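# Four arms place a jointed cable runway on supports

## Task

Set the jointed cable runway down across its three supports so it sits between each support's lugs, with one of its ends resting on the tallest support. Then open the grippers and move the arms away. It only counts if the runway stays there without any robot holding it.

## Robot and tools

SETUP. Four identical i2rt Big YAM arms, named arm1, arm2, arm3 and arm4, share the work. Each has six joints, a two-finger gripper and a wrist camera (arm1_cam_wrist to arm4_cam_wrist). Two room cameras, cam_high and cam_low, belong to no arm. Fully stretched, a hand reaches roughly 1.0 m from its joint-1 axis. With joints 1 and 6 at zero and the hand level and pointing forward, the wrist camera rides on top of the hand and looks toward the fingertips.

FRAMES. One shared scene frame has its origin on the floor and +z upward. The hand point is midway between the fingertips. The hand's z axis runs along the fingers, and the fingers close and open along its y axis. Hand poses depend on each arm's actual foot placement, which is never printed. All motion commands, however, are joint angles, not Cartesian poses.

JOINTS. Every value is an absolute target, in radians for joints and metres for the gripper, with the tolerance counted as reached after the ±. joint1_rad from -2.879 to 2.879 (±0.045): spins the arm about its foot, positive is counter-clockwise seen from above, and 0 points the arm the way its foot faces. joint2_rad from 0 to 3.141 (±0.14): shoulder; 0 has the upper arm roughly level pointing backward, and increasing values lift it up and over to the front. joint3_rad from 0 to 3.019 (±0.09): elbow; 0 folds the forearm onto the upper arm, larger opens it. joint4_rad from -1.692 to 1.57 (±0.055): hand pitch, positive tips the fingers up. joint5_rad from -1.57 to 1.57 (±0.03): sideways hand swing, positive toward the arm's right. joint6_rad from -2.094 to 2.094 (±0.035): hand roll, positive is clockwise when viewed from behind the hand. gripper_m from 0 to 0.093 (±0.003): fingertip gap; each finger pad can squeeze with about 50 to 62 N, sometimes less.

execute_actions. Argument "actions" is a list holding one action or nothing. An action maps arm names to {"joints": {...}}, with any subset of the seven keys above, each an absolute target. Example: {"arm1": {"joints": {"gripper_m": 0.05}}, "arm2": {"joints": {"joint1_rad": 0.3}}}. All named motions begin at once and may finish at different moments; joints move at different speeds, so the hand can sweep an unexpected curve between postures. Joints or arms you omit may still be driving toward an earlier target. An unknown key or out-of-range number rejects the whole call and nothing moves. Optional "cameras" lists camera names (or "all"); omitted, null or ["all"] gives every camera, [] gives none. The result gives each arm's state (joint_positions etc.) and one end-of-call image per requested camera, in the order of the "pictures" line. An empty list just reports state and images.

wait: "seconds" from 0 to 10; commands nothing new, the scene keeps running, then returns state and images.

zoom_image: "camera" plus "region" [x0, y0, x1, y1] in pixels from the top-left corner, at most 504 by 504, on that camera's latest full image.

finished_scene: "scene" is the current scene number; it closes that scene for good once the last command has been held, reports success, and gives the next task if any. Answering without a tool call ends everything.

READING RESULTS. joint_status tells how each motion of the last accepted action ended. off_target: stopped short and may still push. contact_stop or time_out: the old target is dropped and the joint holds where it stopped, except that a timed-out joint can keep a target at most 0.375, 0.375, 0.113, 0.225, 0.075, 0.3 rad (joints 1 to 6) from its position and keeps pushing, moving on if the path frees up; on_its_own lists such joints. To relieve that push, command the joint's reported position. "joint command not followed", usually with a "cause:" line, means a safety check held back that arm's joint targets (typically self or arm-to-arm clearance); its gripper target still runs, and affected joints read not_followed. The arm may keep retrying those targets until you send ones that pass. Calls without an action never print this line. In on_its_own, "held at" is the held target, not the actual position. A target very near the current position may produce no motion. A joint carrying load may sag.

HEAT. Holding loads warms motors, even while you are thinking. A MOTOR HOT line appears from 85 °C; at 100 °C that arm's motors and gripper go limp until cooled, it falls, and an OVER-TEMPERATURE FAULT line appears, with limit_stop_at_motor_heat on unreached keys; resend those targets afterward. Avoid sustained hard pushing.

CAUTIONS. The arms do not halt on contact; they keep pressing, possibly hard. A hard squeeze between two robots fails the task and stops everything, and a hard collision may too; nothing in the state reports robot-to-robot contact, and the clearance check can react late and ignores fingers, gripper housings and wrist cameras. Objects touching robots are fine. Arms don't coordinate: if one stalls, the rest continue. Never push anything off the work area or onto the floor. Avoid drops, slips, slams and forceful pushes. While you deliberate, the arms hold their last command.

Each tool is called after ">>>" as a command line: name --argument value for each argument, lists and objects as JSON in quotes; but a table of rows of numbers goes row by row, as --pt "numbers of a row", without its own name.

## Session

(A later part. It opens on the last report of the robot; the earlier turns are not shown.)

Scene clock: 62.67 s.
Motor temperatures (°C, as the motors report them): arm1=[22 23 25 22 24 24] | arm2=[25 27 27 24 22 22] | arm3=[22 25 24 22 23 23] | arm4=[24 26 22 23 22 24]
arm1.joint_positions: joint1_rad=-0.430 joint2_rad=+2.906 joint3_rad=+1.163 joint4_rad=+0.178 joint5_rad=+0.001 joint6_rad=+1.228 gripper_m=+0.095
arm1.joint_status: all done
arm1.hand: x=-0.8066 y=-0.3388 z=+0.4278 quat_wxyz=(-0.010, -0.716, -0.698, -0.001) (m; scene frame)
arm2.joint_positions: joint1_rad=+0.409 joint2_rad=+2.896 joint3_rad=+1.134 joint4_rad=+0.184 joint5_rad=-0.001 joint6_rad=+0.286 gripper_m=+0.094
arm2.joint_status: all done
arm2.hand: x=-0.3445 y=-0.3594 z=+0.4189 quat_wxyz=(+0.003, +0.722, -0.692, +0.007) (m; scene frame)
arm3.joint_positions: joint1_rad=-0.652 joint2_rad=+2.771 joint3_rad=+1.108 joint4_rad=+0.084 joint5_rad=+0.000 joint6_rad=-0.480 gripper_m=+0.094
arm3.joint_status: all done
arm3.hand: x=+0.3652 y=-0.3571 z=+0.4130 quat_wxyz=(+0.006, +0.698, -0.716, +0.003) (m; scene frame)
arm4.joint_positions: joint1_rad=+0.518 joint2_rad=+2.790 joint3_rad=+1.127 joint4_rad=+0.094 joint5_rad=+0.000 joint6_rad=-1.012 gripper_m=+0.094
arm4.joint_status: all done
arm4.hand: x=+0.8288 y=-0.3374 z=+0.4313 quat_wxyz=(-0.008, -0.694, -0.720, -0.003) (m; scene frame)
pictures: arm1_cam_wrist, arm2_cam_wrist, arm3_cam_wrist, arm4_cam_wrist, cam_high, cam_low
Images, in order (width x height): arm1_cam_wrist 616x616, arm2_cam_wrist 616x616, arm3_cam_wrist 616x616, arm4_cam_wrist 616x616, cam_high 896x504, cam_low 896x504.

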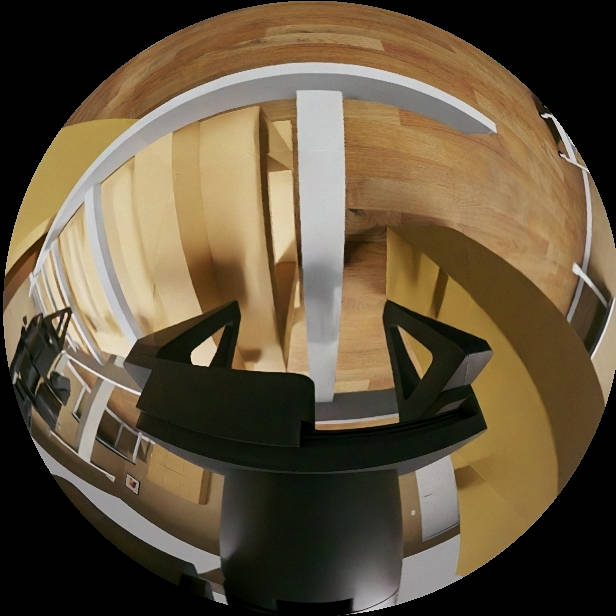

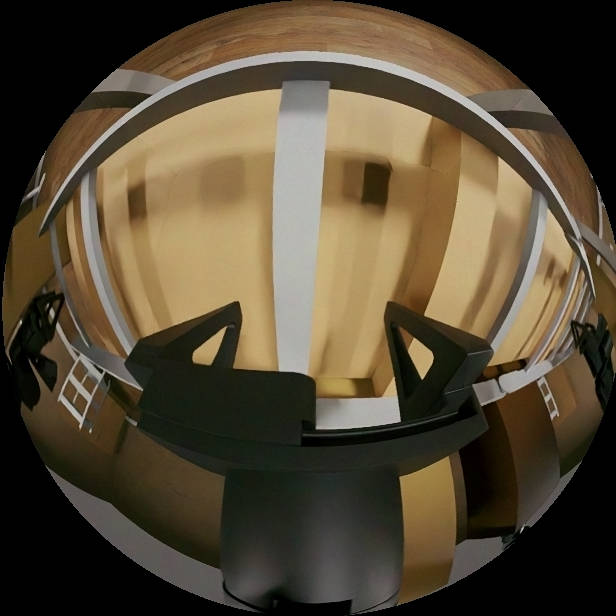

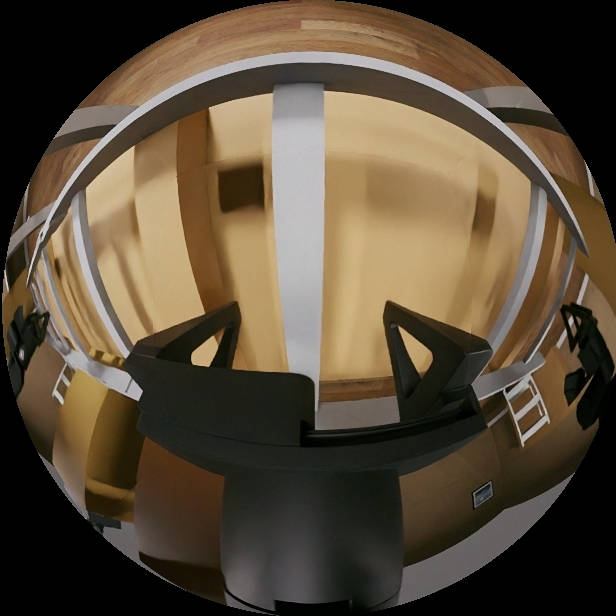

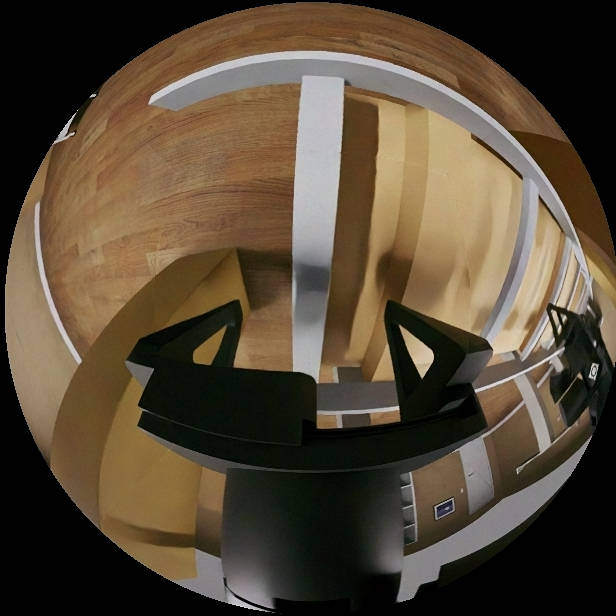

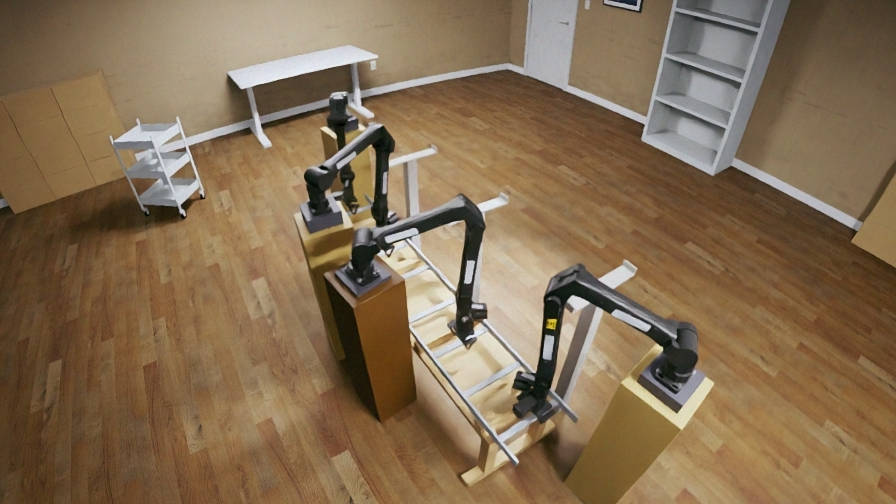

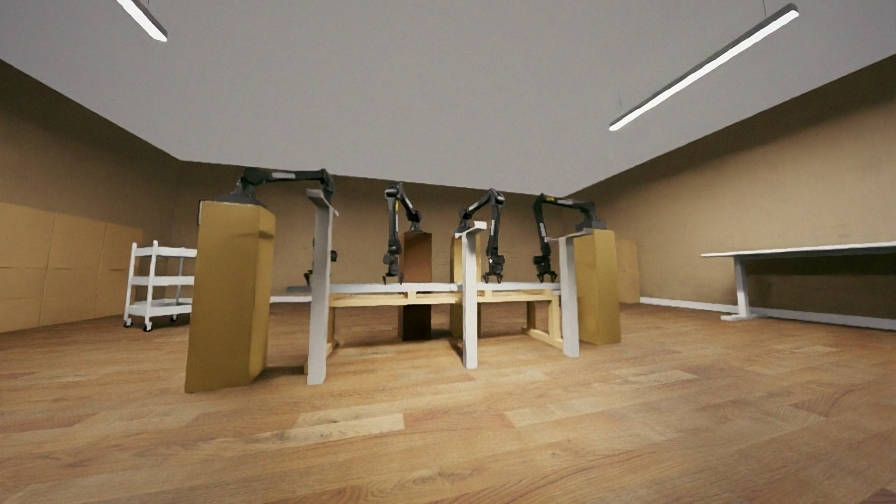

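>>> execute_actions --actions '[{"arm1":{"joints":{"joint2_rad":3.01,"joint3_rad":1.26,"joint4_rad":0.2}},"arm2":{"joints":{"joint2_rad":2.975,"joint3_rad":1.22,"joint4_rad":0.2}},"arm3":{"joints":{"joint2_rad":2.835,"joint3_rad":1.175,"joint4_rad":0.105}},"arm4":{"joints":{"joint2_rad":2.905,"joint3_rad":1.22,"joint4_rad":0.13}}}]' --cameras '[]'

>>> execute_actions --actions '[{"arm1":{"joints":{"gripper_m":0}},"arm2":{"joints":{"gripper_m":0}},"arm3":{"joints":{"gripper_m":0}},"arm4":{"joints":{"gripper_m":0}}}]' --cameras '["arm1_cam_wrist","arm3_cam_wrist","cam_low"]'

Scene clock: 69.87 s.
Motor temperatures (°C, as the motors report them): arm1=[22 23 25 22 24 24] | arm2=[25 27 27 24 22 22] | arm3=[22 25 24 22 23 23] | arm4=[24 26 22 23 22 24]
arm1.joint_positions: joint1_rad=-0.430 joint2_rad=+3.010 joint3_rad=+1.262 joint4_rad=+0.196 joint5_rad=+0.001 joint6_rad=+1.228 gripper_m=+0.095
arm1.joint_status: all done
arm1.hand: x=-0.8045 y=-0.3399 z=+0.3883 quat_wxyz=(-0.016, -0.716, -0.698, -0.004) (m; scene frame)
arm2.joint_positions: joint1_rad=+0.409 joint2_rad=+2.970 joint3_rad=+1.220 joint4_rad=+0.193 joint5_rad=-0.001 joint6_rad=+0.286 gripper_m=+0.094
arm2.joint_status: all done
arm2.hand: x=-0.3478 y=-0.3496 z=+0.3894 quat_wxyz=(-0.002, +0.722, -0.692, -0.002) (m; scene frame)
arm3.joint_positions: joint1_rad=-0.652 joint2_rad=+2.840 joint3_rad=+1.175 joint4_rad=+0.097 joint5_rad=+0.000 joint6_rad=-0.480 gripper_m=+0.094
arm3.joint_status: all done
arm3.hand: x=+0.3683 y=-0.3516 z=+0.3871 quat_wxyz=(+0.000, +0.699, -0.716, +0.001) (m; scene frame)
arm4.joint_positions: joint1_rad=+0.518 joint2_rad=+2.901 joint3_rad=+1.219 joint4_rad=+0.121 joint5_rad=+0.000 joint6_rad=-1.012 gripper_m=+0.094
arm4.joint_status: all done
arm4.hand: x=+0.8298 y=-0.3373 z=+0.3896 quat_wxyz=(-0.007, -0.694, -0.720, +0.001) (m; scene frame)
pictures: none
No camera images: the call's "cameras" was empty. Leave "cameras" out to get every camera's image.

Scene clock: 70.60 s.
Motor temperatures (°C, as the motors report them): arm1=[22 23 25 22 24 24] | arm2=[25 27 27 24 22 22] | arm3=[22 25 24 22 23 23] | arm4=[24 26 22 23 22 24]
arm1.joint_positions: joint1_rad=-0.430 joint2_rad=+3.013 joint3_rad=+1.253 joint4_rad=+0.194 joint5_rad=+0.009 joint6_rad=+1.209 gripper_m=+0.025
arm1.joint_status: gripper_m off_target (ended at +0.025, target +0.000)
arm1.hand: x=-0.8123 y=-0.3384 z=+0.3876 quat_wxyz=(-0.012, -0.709, -0.705, +0.003) (m; scene frame)
arm2.joint_positions: joint1_rad=+0.418 joint2_rad=+2.972 joint3_rad=+1.224 joint4_rad=+0.196 joint5_rad=-0.023 joint6_rad=+0.317 gripper_m=+0.025
arm2.joint_status: gripper_m off_target (ended at +0.025, target +0.000)
arm2.hand: x=-0.3554 y=-0.3497 z=+0.3888 quat_wxyz=(+0.007, +0.715, -0.699, -0.010) (m; scene frame)
arm3.joint_positions: joint1_rad=-0.640 joint2_rad=+2.842 joint3_rad=+1.172 joint4_rad=+0.098 joint5_rad=-0.012 joint6_rad=-0.476 gripper_m=+0.024
arm3.joint_status: gripper_m off_target (ended at +0.024, target +0.000)
arm3.hand: x=+0.3612 y=-0.3512 z=+0.3865 quat_wxyz=(+0.004, +0.702, -0.713, -0.004) (m; scene frame)
arm4.joint_positions: joint1_rad=+0.518 joint2_rad=+2.902 joint3_rad=+1.216 joint4_rad=+0.121 joint5_rad=-0.008 joint6_rad=-0.989 gripper_m=+0.024
arm4.joint_status: gripper_m off_target (ended at +0.024, target +0.000)
arm4.hand: x=+0.8324 y=-0.3371 z=+0.3893 quat_wxyz=(-0.011, -0.702, -0.712, +0.000) (m; scene frame)
pictures: arm1_cam_wrist, arm3_cam_wrist, cam_low
Images, in order (width x height): arm1_cam_wrist 616x616, arm3_cam_wrist 616x616, cam_low 896x504.

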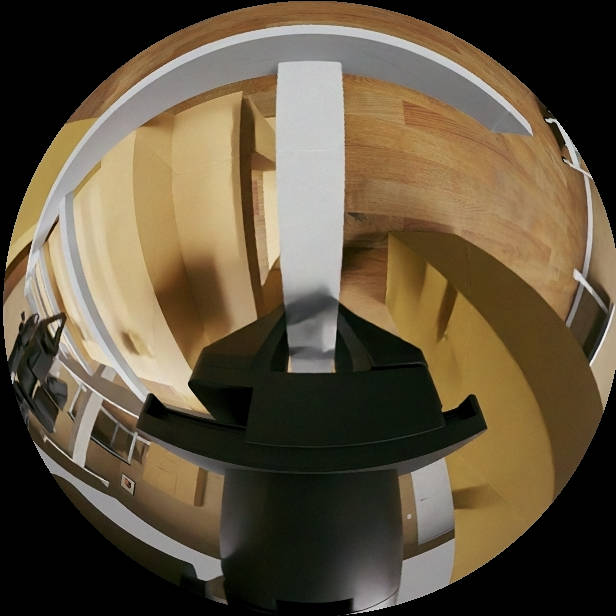

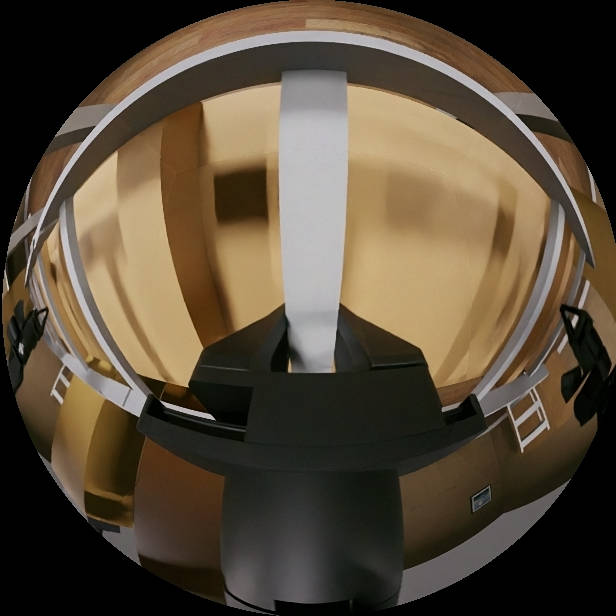

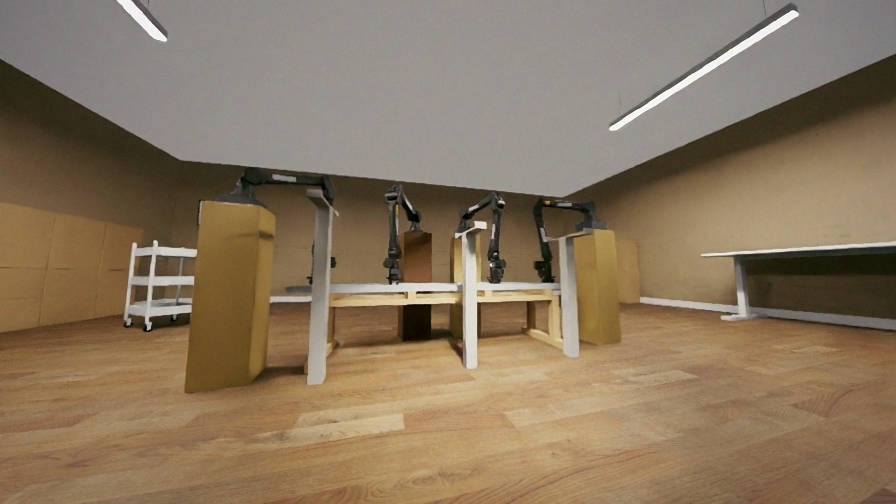

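>>> execute_actions --actions '[{"arm1":{"joints":{"joint2_rad":2.66,"joint3_rad":0.99,"joint4_rad":0.1}},"arm2":{"joints":{"joint2_rad":2.63,"joint3_rad":0.93,"joint4_rad":0.13}},"arm3":{"joints":{"joint2_rad":2.52,"joint3_rad":0.93,"joint4_rad":0.03}},"arm4":{"joints":{"joint2_rad":2.57,"joint3_rad":0.99,"joint4_rad":0.02}}}]' --cameras '[]'

>>> execute_actions --actions '[{"arm1":{"joints":{"joint2_rad":2.24,"joint3_rad":0.78,"joint4_rad":-0.11}},"arm2":{"joints":{"joint2_rad":2.215,"joint3_rad":0.71,"joint4_rad":-0.065}},"arm3":{"joints":{"joint2_rad":2.115,"joint3_rad":0.75,"joint4_rad":-0.205}},"arm4":{"joints":{"joint2_rad":2.13,"joint3_rad":0.8,"joint4_rad":-0.24}}}]'

Scene clock: 86.40 s.
Motor temperatures (°C, as the motors report them): arm1=[22 23 25 22 24 24] | arm2=[25 28 27 24 22 22] | arm3=[22 26 24 22 23 23] | arm4=[24 26 22 23 22 24]
arm1.joint_positions: joint1_rad=-0.431 joint2_rad=+2.690 joint3_rad=+0.997 joint4_rad=+0.099 joint5_rad=+0.010 joint6_rad=+1.206 gripper_m=+0.025
arm1.joint_status: all done
arm1.hand: x=-0.8101 y=-0.3387 z=+0.5067 quat_wxyz=(+0.001, -0.708, -0.706, +0.010) (m; scene frame)
arm2.joint_positions: joint1_rad=+0.410 joint2_rad=+2.695 joint3_rad=+0.983 joint4_rad=+0.154 joint5_rad=-0.024 joint6_rad=+0.317 gripper_m=+0.025
arm2.joint_status: all done
arm2.hand: x=-0.3526 y=-0.3499 z=+0.4918 quat_wxyz=(+0.009, +0.712, -0.702, -0.008) (m; scene frame)
arm3.joint_positions: joint1_rad=-0.642 joint2_rad=+2.578 joint3_rad=+0.967 joint4_rad=+0.058 joint5_rad=-0.002 joint6_rad=-0.477 gripper_m=+0.024
arm3.joint_status: all done
arm3.hand: x=+0.3641 y=-0.3501 z=+0.4829 quat_wxyz=(-0.007, +0.701, -0.713, -0.002) (m; scene frame)
arm4.joint_positions: joint1_rad=+0.519 joint2_rad=+2.615 joint3_rad=+0.993 joint4_rad=+0.029 joint5_rad=-0.013 joint6_rad=-0.989 gripper_m=+0.024
arm4.joint_status: all done
arm4.hand: x=+0.8355 y=-0.3349 z=+0.4953 quat_wxyz=(-0.016, -0.702, -0.712, -0.013) (m; scene frame)
pictures: none
No camera images: the call's "cameras" was empty. Leave "cameras" out to get every camera's image.

Scene clock: 87.50 s.
Motor temperatures (°C, as the motors report them): arm1=[22 23 25 22 24 24] | arm2=[25 28 27 24 22 22] | arm3=[22 26 24 22 23 23] | arm4=[24 26 22 23 22 24]
arm1.joint_positions: joint1_rad=-0.434 joint2_rad=+2.275 joint3_rad=+0.785 joint4_rad=-0.108 joint5_rad=+0.016 joint6_rad=+1.203 gripper_m=+0.025
arm1.joint_status: all done
arm1.hand: x=-0.8095 y=-0.3403 z=+0.6458 quat_wxyz=(+0.002, -0.709, -0.705, +0.013) (m; scene frame)
arm2.joint_positions: joint1_rad=+0.410 joint2_rad=+2.291 joint3_rad=+0.757 joint4_rad=-0.024 joint5_rad=-0.025 joint6_rad=+0.317 gripper_m=+0.025
arm2.joint_status: all done
arm2.hand: x=-0.3526 y=-0.3509 z=+0.6260 quat_wxyz=(+0.009, +0.711, -0.703, -0.008) (m; scene frame)
arm3.joint_positions: joint1_rad=-0.642 joint2_rad=+2.165 joint3_rad=+0.778 joint4_rad=-0.159 joint5_rad=+0.006 joint6_rad=-0.478 gripper_m=+0.024
arm3.joint_status: all done
arm3.hand: x=+0.3646 y=-0.3513 z=+0.6200 quat_wxyz=(-0.011, +0.701, -0.713, +0.001) (m; scene frame)
arm4.joint_positions: joint1_rad=+0.526 joint2_rad=+2.184 joint3_rad=+0.802 joint4_rad=-0.222 joint5_rad=-0.018 joint6_rad=-0.983 gripper_m=+0.024
arm4.joint_status: all done
arm4.hand: x=+0.8349 y=-0.3368 z=+0.6406 quat_wxyz=(-0.020, -0.701, -0.712, -0.019) (m; scene frame)
pictures: arm1_cam_wrist, arm2_cam_wrist, arm3_cam_wrist, arm4_cam_wrist, cam_high, cam_low
Images, in order (width x height): arm1_cam_wrist 616x616, arm2_cam_wrist 616x616, arm3_cam_wrist 616x616, arm4_cam_wrist 616x616, cam_high 896x504, cam_low 896x504.

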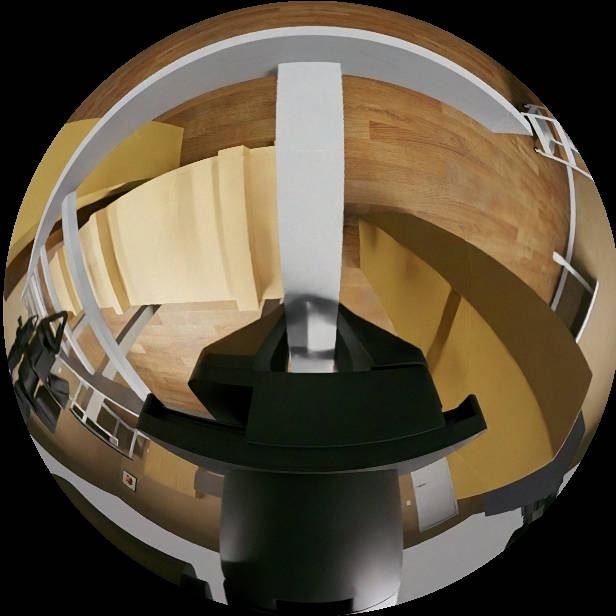

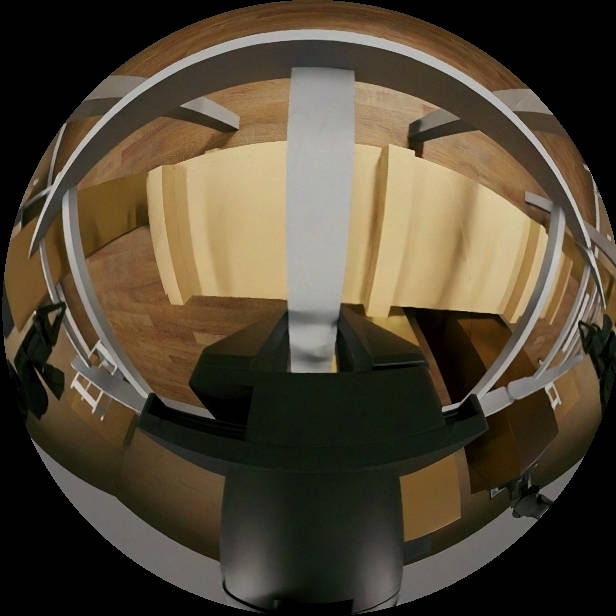

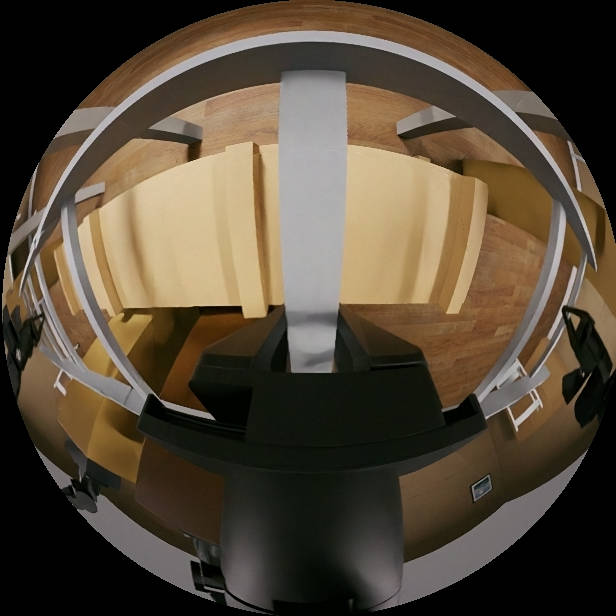

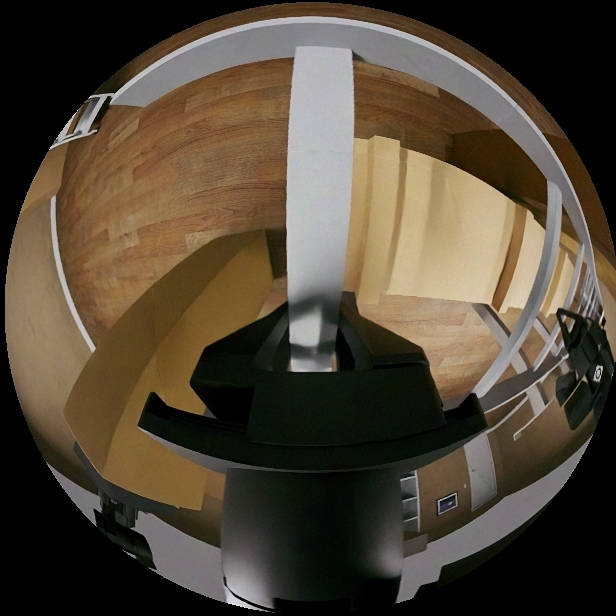

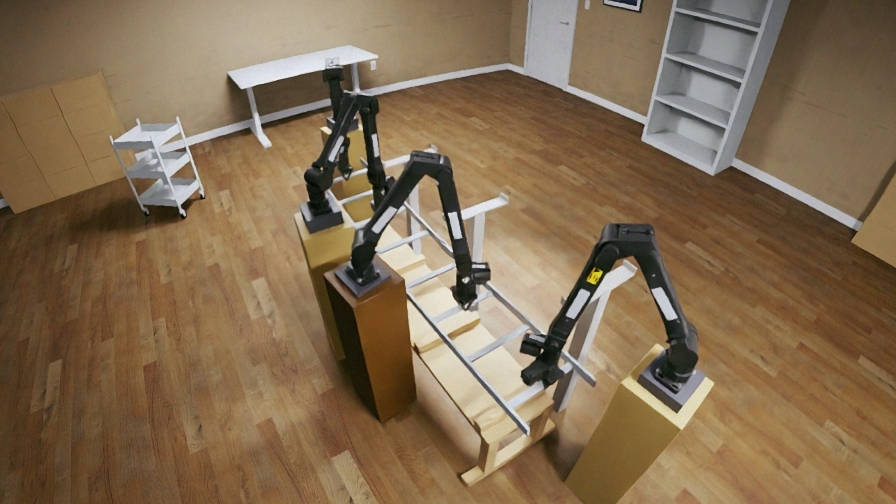

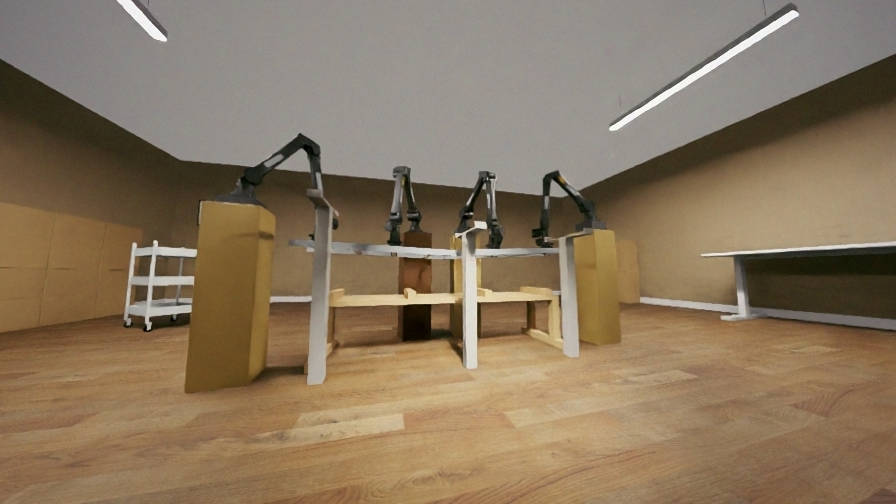

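>>> execute_actions --actions '[{"arm1":{"joints":{"joint1_rad":-0.51,"joint6_rad":1.13}},"arm2":{"joints":{"joint1_rad":0.44,"joint3_rad":0.66}},"arm3":{"joints":{"joint1_rad":-0.68,"joint3_rad":0.7}},"arm4":{"joints":{"joint1_rad":0.59,"joint6_rad":-0.92}}}]' --cameras '[]'

>>> execute_actions --actions '[{"arm1":{"joints":{"joint2_rad":1.825,"joint3_rad":0.77,"joint4_rad":-0.515}},"arm2":{"joints":{"joint2_rad":1.68,"joint3_rad":0.58,"joint4_rad":-0.47}},"arm3":{"joints":{"joint2_rad":1.635,"joint3_rad":0.67,"joint4_rad":-0.605}},"arm4":{"joints":{"joint2_rad":1.77,"joint3_rad":0.83,"joint4_rad":-0.63}}}]' --cameras '["cam_high","cam_low","arm3_cam_wrist"]'

Scene clock: 97.23 s.
Motor temperatures (°C, as the motors report them): arm1=[22 24 25 22 25 24] | arm2=[25 29 27 24 23 22] | arm3=[22 26 24 22 23 23] | arm4=[24 27 22 23 22 24]
arm1.joint_positions: joint1_rad=-0.519 joint2_rad=+2.270 joint3_rad=+0.806 joint4_rad=-0.108 joint5_rad=+0.021 joint6_rad=+1.113 gripper_m=+0.025
arm1.joint_status: all done
arm1.hand: x=-0.8081 y=-0.3745 z=+0.6484 quat_wxyz=(-0.010, -0.707, -0.707, +0.010) (m; scene frame)
arm2.joint_positions: joint1_rad=+0.438 joint2_rad=+2.291 joint3_rad=+0.706 joint4_rad=-0.024 joint5_rad=-0.028 joint6_rad=+0.335 gripper_m=+0.025
arm2.joint_status: all done
arm2.hand: x=-0.3507 y=-0.3850 z=+0.6259 quat_wxyz=(+0.022, +0.714, -0.699, +0.015) (m; scene frame)
arm3.joint_positions: joint1_rad=-0.680 joint2_rad=+2.158 joint3_rad=+0.731 joint4_rad=-0.159 joint5_rad=+0.017 joint6_rad=-0.513 gripper_m=+0.024
arm3.joint_status: all done
arm3.hand: x=+0.3650 y=-0.3822 z=+0.6195 quat_wxyz=(+0.006, +0.701, -0.713, +0.012) (m; scene frame)
arm4.joint_positions: joint1_rad=+0.591 joint2_rad=+2.184 joint3_rad=+0.826 joint4_rad=-0.222 joint5_rad=-0.011 joint6_rad=-0.918 gripper_m=+0.024
arm4.joint_status: all done
arm4.hand: x=+0.8364 y=-0.3640 z=+0.6425 quat_wxyz=(-0.014, -0.701, -0.713, -0.008) (m; scene frame)
pictures: none
No camera images: the call's "cameras" was empty. Leave "cameras" out to get every camera's image.

Scene clock: 99.80 s.
Motor temperatures (°C, as the motors report them): arm1=[22 24 25 22 25 24] | arm2=[25 29 27 24 23 22] | arm3=[22 26 24 22 23 23] | arm4=[24 27 22 23 22 24]
arm1.joint_positions: joint1_rad=-0.526 joint2_rad=+1.845 joint3_rad=+0.759 joint4_rad=-0.515 joint5_rad=+0.023 joint6_rad=+1.109 gripper_m=+0.025
arm1.joint_status: all done
arm1.hand: x=-0.8086 y=-0.3766 z=+0.7907 quat_wxyz=(+0.003, -0.708, -0.706, +0.016) (m; scene frame)
arm2.joint_positions: joint1_rad=+0.444 joint2_rad=+1.772 joint3_rad=+0.593 joint4_rad=-0.401 joint5_rad=-0.023 joint6_rad=+0.346 gripper_m=+0.025
arm2.joint_status: joint4_rad time_out (moved -0.377 of -0.446); the others done
arm2.on_its_own: joint4_rad reads -0.401 and still pushes toward -0.470 since a time_out
arm2.hand: x=-0.3524 y=-0.3844 z=+0.7724 quat_wxyz=(+0.013, +0.714, -0.700, +0.003) (m; scene frame)
arm3.joint_positions: joint1_rad=-0.687 joint2_rad=+1.690 joint3_rad=+0.679 joint4_rad=-0.552 joint5_rad=+0.009 joint6_rad=-0.518 gripper_m=+0.024
arm3.joint_status: all done
arm3.hand: x=+0.3657 y=-0.3821 z=+0.7643 quat_wxyz=(-0.004, +0.700, -0.714, +0.005) (m; scene frame)
arm4.joint_positions: joint1_rad=+0.601 joint2_rad=+1.808 joint3_rad=+0.815 joint4_rad=-0.610 joint5_rad=-0.015 joint6_rad=-0.908 gripper_m=+0.024
arm4.joint_status: all done
arm4.hand: x=+0.8339 y=-0.3693 z=+0.7776 quat_wxyz=(-0.017, -0.701, -0.713, -0.019) (m; scene frame)
pictures: arm3_cam_wrist, cam_high, cam_low
Images, in order (width x height): arm3_cam_wrist 616x616, cam_high 896x504, cam_low 896x504.

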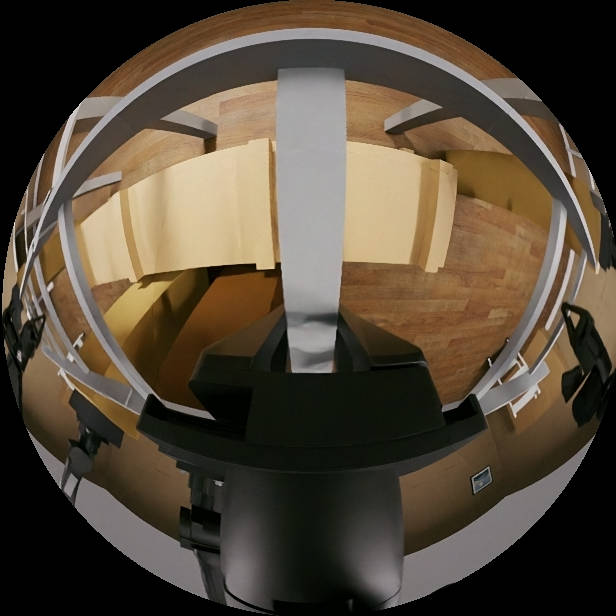

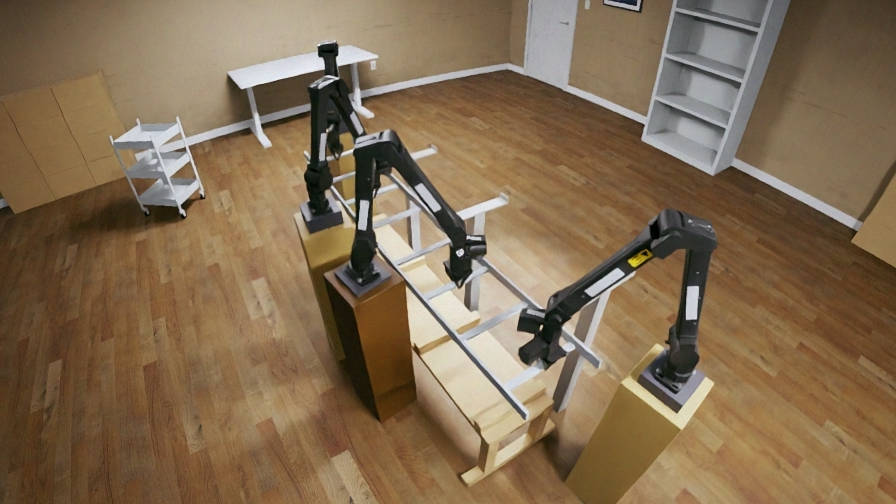

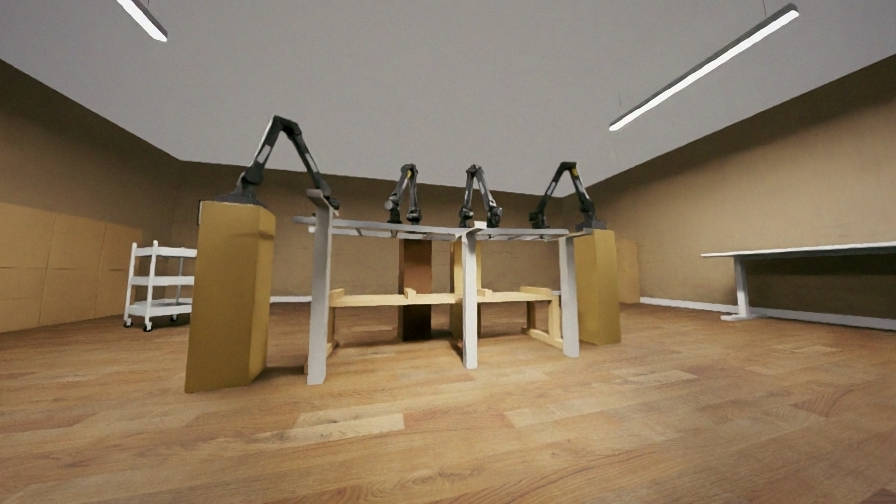

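>>> execute_actions --actions '[{"arm1":{"joints":{"joint2_rad":1.44,"joint3_rad":0.93,"joint4_rad":-1.06}},"arm2":{"joints":{"joint2_rad":1.23,"joint3_rad":0.76,"joint4_rad":-1.1}},"arm3":{"joints":{"joint2_rad":1.305,"joint3_rad":0.89,"joint4_rad":-1.155}},"arm4":{"joints":{"joint2_rad":1.475,"joint3_rad":1.0,"joint4_rad":-1.1}}}]'

Scene clock: 113.67 s.
Motor temperatures (°C, as the motors report them): arm1=[22 23 26 22 26 24] | arm2=[25 29 28 24 23 22] | arm3=[22 26 25 22 23 23] | arm4=[24 27 23 23 22 24]
arm1.joint_positions: joint1_rad=-0.544 joint2_rad=+1.463 joint3_rad=+0.904 joint4_rad=-1.032 joint5_rad=+0.045 joint6_rad=+1.090 gripper_m=+0.025
arm1.joint_status: all done
arm1.hand: x=-0.8092 y=-0.3868 z=+0.9638 quat_wxyz=(-0.004, -0.707, -0.706, +0.025) (m; scene frame)
arm2.joint_positions: joint1_rad=+0.448 joint2_rad=+1.316 joint3_rad=+0.698 joint4_rad=-0.963 joint5_rad=-0.041 joint6_rad=+0.351 gripper_m=+0.025
arm2.joint_status: joint4_rad time_out (moved -0.563 of -0.699); the others done
arm2.on_its_own: joint4_rad reads -0.963 and still pushes toward -1.100 since a time_out
arm2.hand: x=-0.3547 y=-0.3913 z=+0.9306 quat_wxyz=(+0.021, +0.713, -0.701, +0.000) (m; scene frame)
arm3.joint_positions: joint1_rad=-0.689 joint2_rad=+1.358 joint3_rad=+0.835 joint4_rad=-1.072 joint5_rad=+0.018 joint6_rad=-0.523 gripper_m=+0.024
arm3.joint_status: joint4_rad time_out (moved -0.519 of -0.603); the others done
arm3.on_its_own: joint4_rad reads -1.072 and still pushes toward -1.155 since a time_out
arm3.hand: x=+0.3647 y=-0.3877 z=+0.9137 quat_wxyz=(+0.011, +0.701, -0.713, +0.014) (m; scene frame)
arm4.joint_positions: joint1_rad=+0.610 joint2_rad=+1.503 joint3_rad=+0.949 joint4_rad=-1.043 joint5_rad=-0.022 joint6_rad=-0.902 gripper_m=+0.024
arm4.joint_status: joint4_rad time_out (moved -0.433 of -0.490); the others done
arm4.on_its_own: joint4_rad reads -1.043 and still pushes toward -1.100 since a time_out
arm4.hand: x=+0.8308 y=-0.3750 z=+0.9268 quat_wxyz=(-0.020, -0.700, -0.714, -0.016) (m; scene frame)
pictures: arm1_cam_wrist, arm2_cam_wrist, arm3_cam_wrist, arm4_cam_wrist, cam_high, cam_low
Images, in order (width x height): arm1_cam_wrist 616x616, arm2_cam_wrist 616x616, arm3_cam_wrist 616x616, arm4_cam_wrist 616x616, cam_high 896x504, cam_low 896x504.

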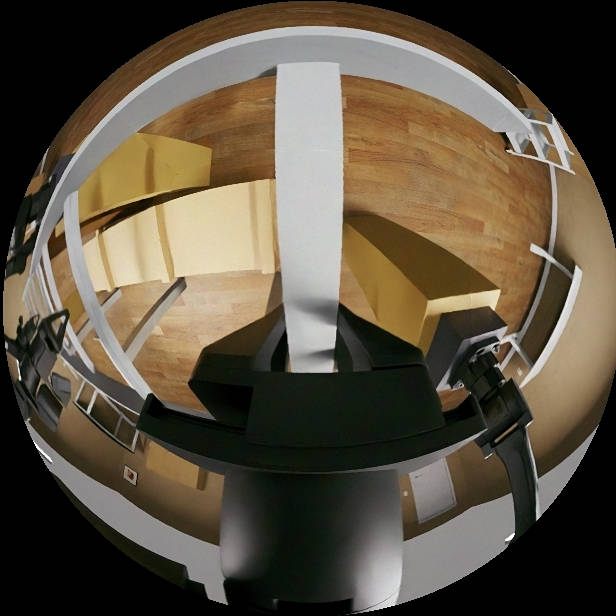

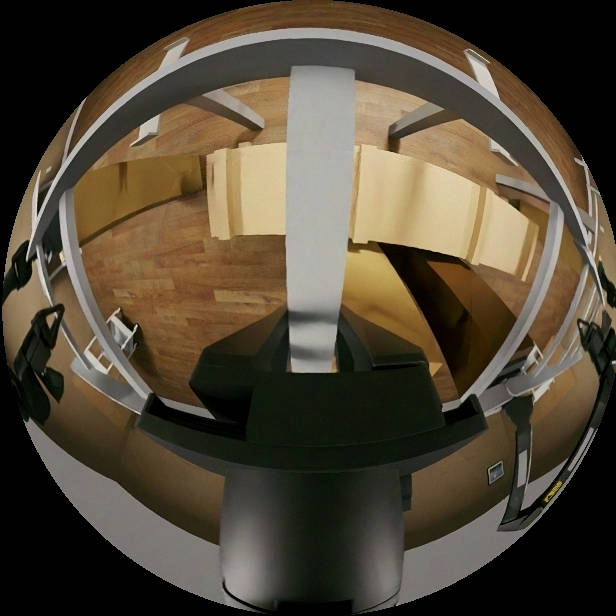

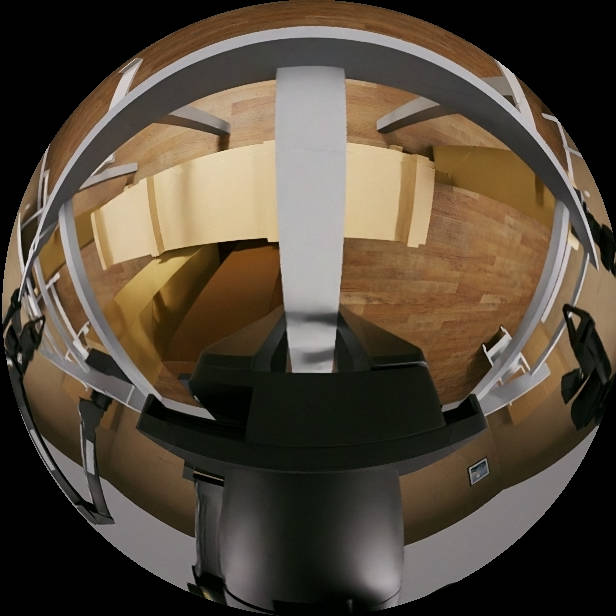

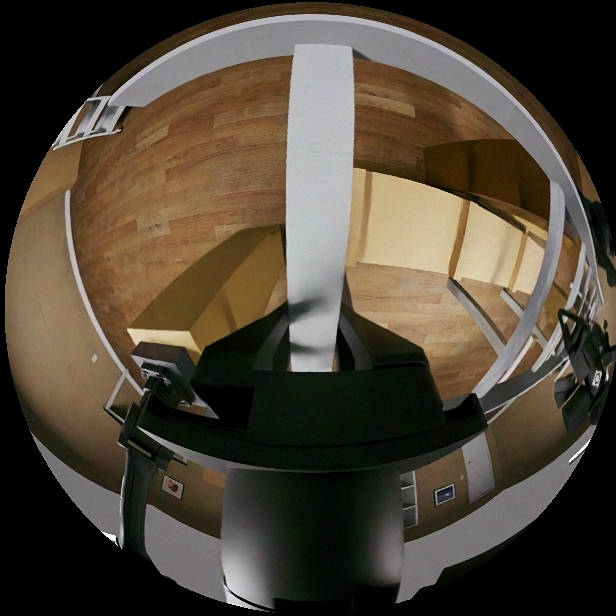

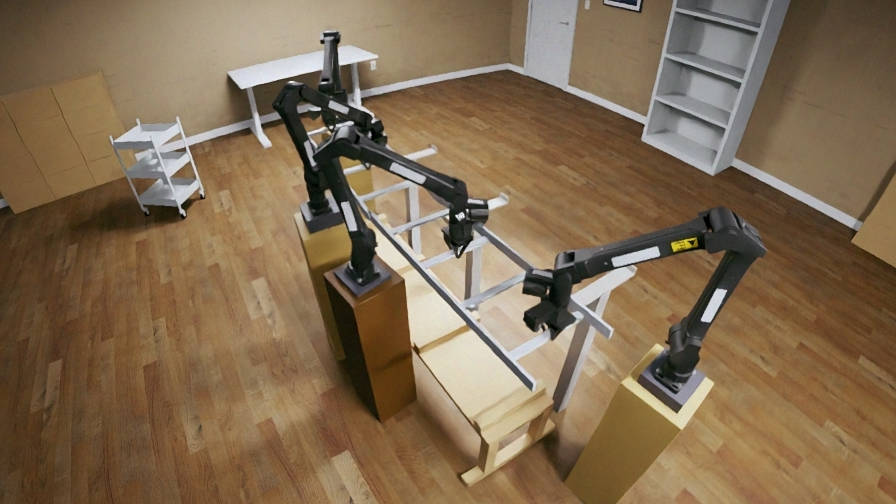

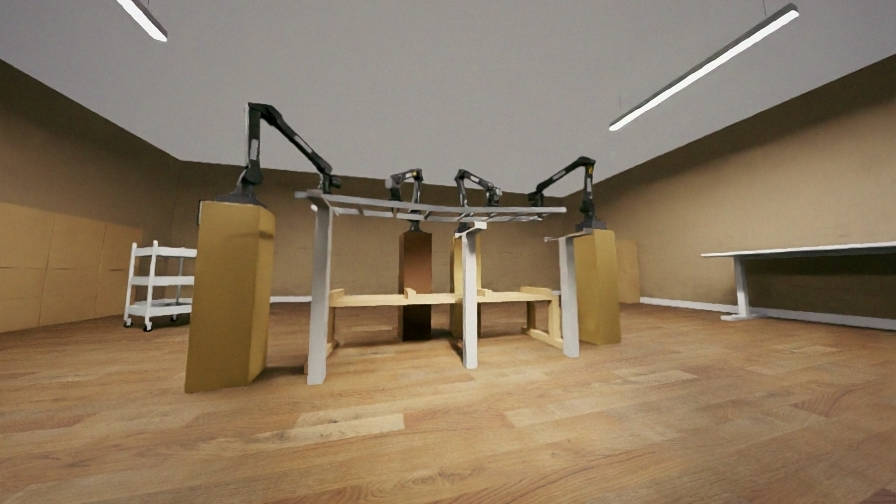

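>>> execute_actions --actions '[{"arm1":{"joints":{"joint1_rad":-0.015,"joint6_rad":1.625,"joint2_rad":1.31,"joint3_rad":0.89,"joint4_rad":-1.15}},"arm2":{"joints":{"joint1_rad":0.3,"joint6_rad":0.2,"joint2_rad":1.65,"joint3_rad":1.2,"joint4_rad":-1.12}},"arm3":{"joints":{"joint1_rad":-0.49,"joint6_rad":-0.325,"joint2_rad":1.69,"joint3_rad":1.29,"joint4_rad":-1.17}},"arm4":{"joints":{"joint1_rad":0.14,"joint6_rad":-1.37,"joint2_rad":1.255,"joint3_rad":0.895,"joint4_rad":-1.21}}}]' --cameras '["cam_high","cam_low","arm3_cam_wrist","arm2_cam_wrist"]'

Scene clock: 134.57 s.
Motor temperatures (°C, as the motors report them): arm1=[22 23 28 23 29 25] | arm2=[25 29 33 25 26 22] | arm3=[22 26 30 22 25 23] | arm4=[24 27 27 23 23 24]
arm1.joint_positions: joint1_rad=-0.056 joint2_rad=+1.368 joint3_rad=+0.856 joint4_rad=-1.146 joint5_rad=+0.037 joint6_rad=+1.578 gripper_m=+0.025
arm1.joint_status: joint6_rad time_out (moved +0.488 of +0.535); the others done
arm1.on_its_own: joint6_rad reads +1.578 and still pushes toward +1.625 since a time_out
arm1.hand: x=-0.8073 y=-0.2141 z=+0.9791 quat_wxyz=(+0.010, -0.707, -0.706, +0.044) (m; scene frame)
arm2.joint_positions: joint1_rad=+0.315 joint2_rad=+1.760 joint3_rad=+1.150 joint4_rad=-1.013 joint5_rad=-0.058 joint6_rad=+0.229 gripper_m=+0.025
arm2.joint_status: joint4_rad time_out (moved -0.050 of -0.157); the others done
arm2.on_its_own: joint4_rad reads -1.013 and still pushes toward -1.120 since a time_out
arm2.hand: x=-0.3565 y=-0.2250 z=+0.9076 quat_wxyz=(+0.040, +0.708, -0.705, +0.011) (m; scene frame)
arm3.joint_positions: joint1_rad=-0.491 joint2_rad=+1.754 joint3_rad=+1.247 joint4_rad=-1.105 joint5_rad=+0.053 joint6_rad=-0.330 gripper_m=+0.024
arm3.joint_status: joint4_rad time_out (moved -0.034 of -0.098); the others done
arm3.on_its_own: joint4_rad reads -1.105 and still pushes toward -1.170 since a time_out
arm3.hand: x=+0.3609 y=-0.2216 z=+0.8942 quat_wxyz=(+0.009, +0.703, -0.711, +0.034) (m; scene frame)
arm4.joint_positions: joint1_rad=+0.162 joint2_rad=+1.328 joint3_rad=+0.848 joint4_rad=-1.186 joint5_rad=-0.031 joint6_rad=-1.346 gripper_m=+0.024
arm4.joint_status: all done
arm4.hand: x=+0.8216 y=-0.2084 z=+0.9530 quat_wxyz=(-0.046, -0.701, -0.711, -0.036) (m; scene frame)
pictures: arm2_cam_wrist, arm3_cam_wrist, cam_high, cam_low
Images, in order (width x height): arm2_cam_wrist 616x616, arm3_cam_wrist 616x616, cam_high 896x504, cam_low 896x504.

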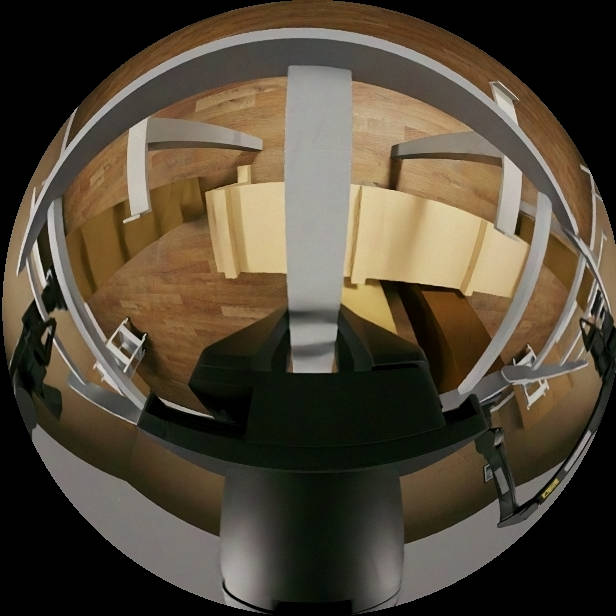

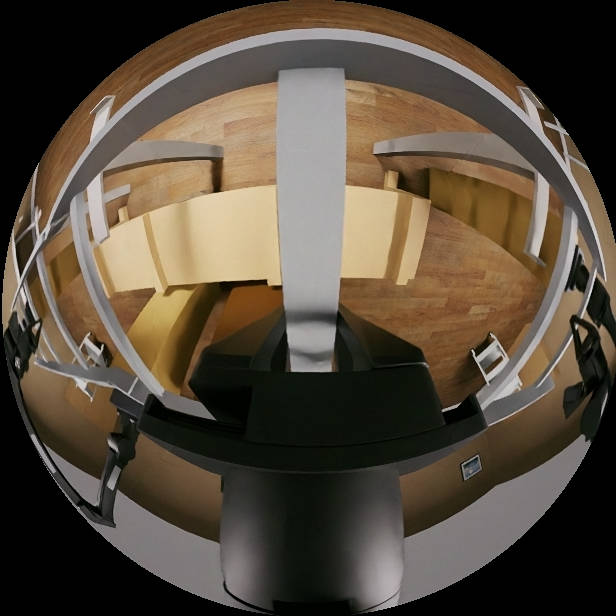

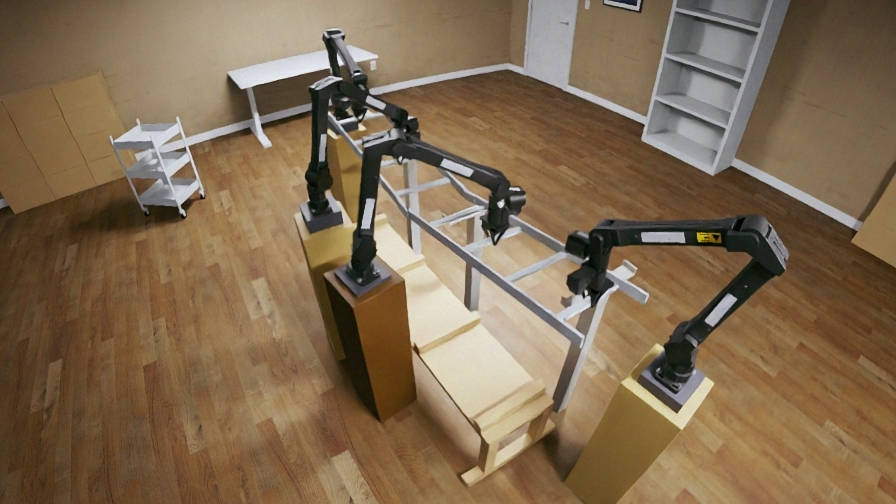

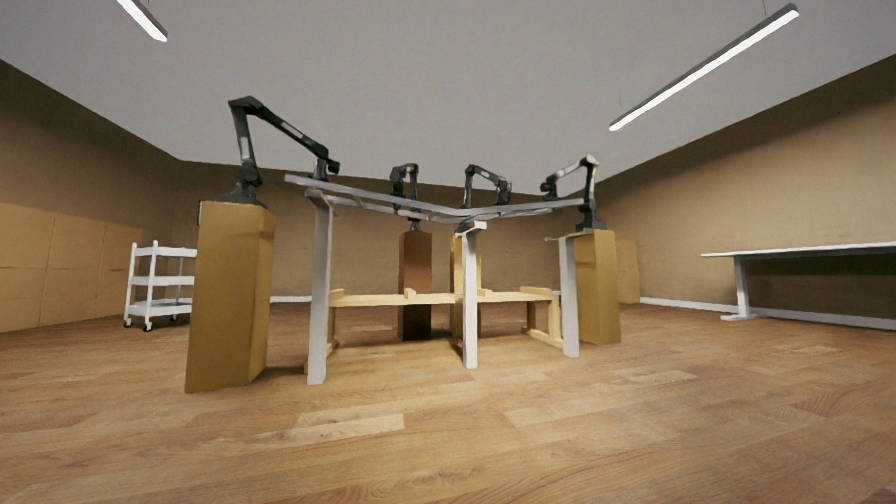

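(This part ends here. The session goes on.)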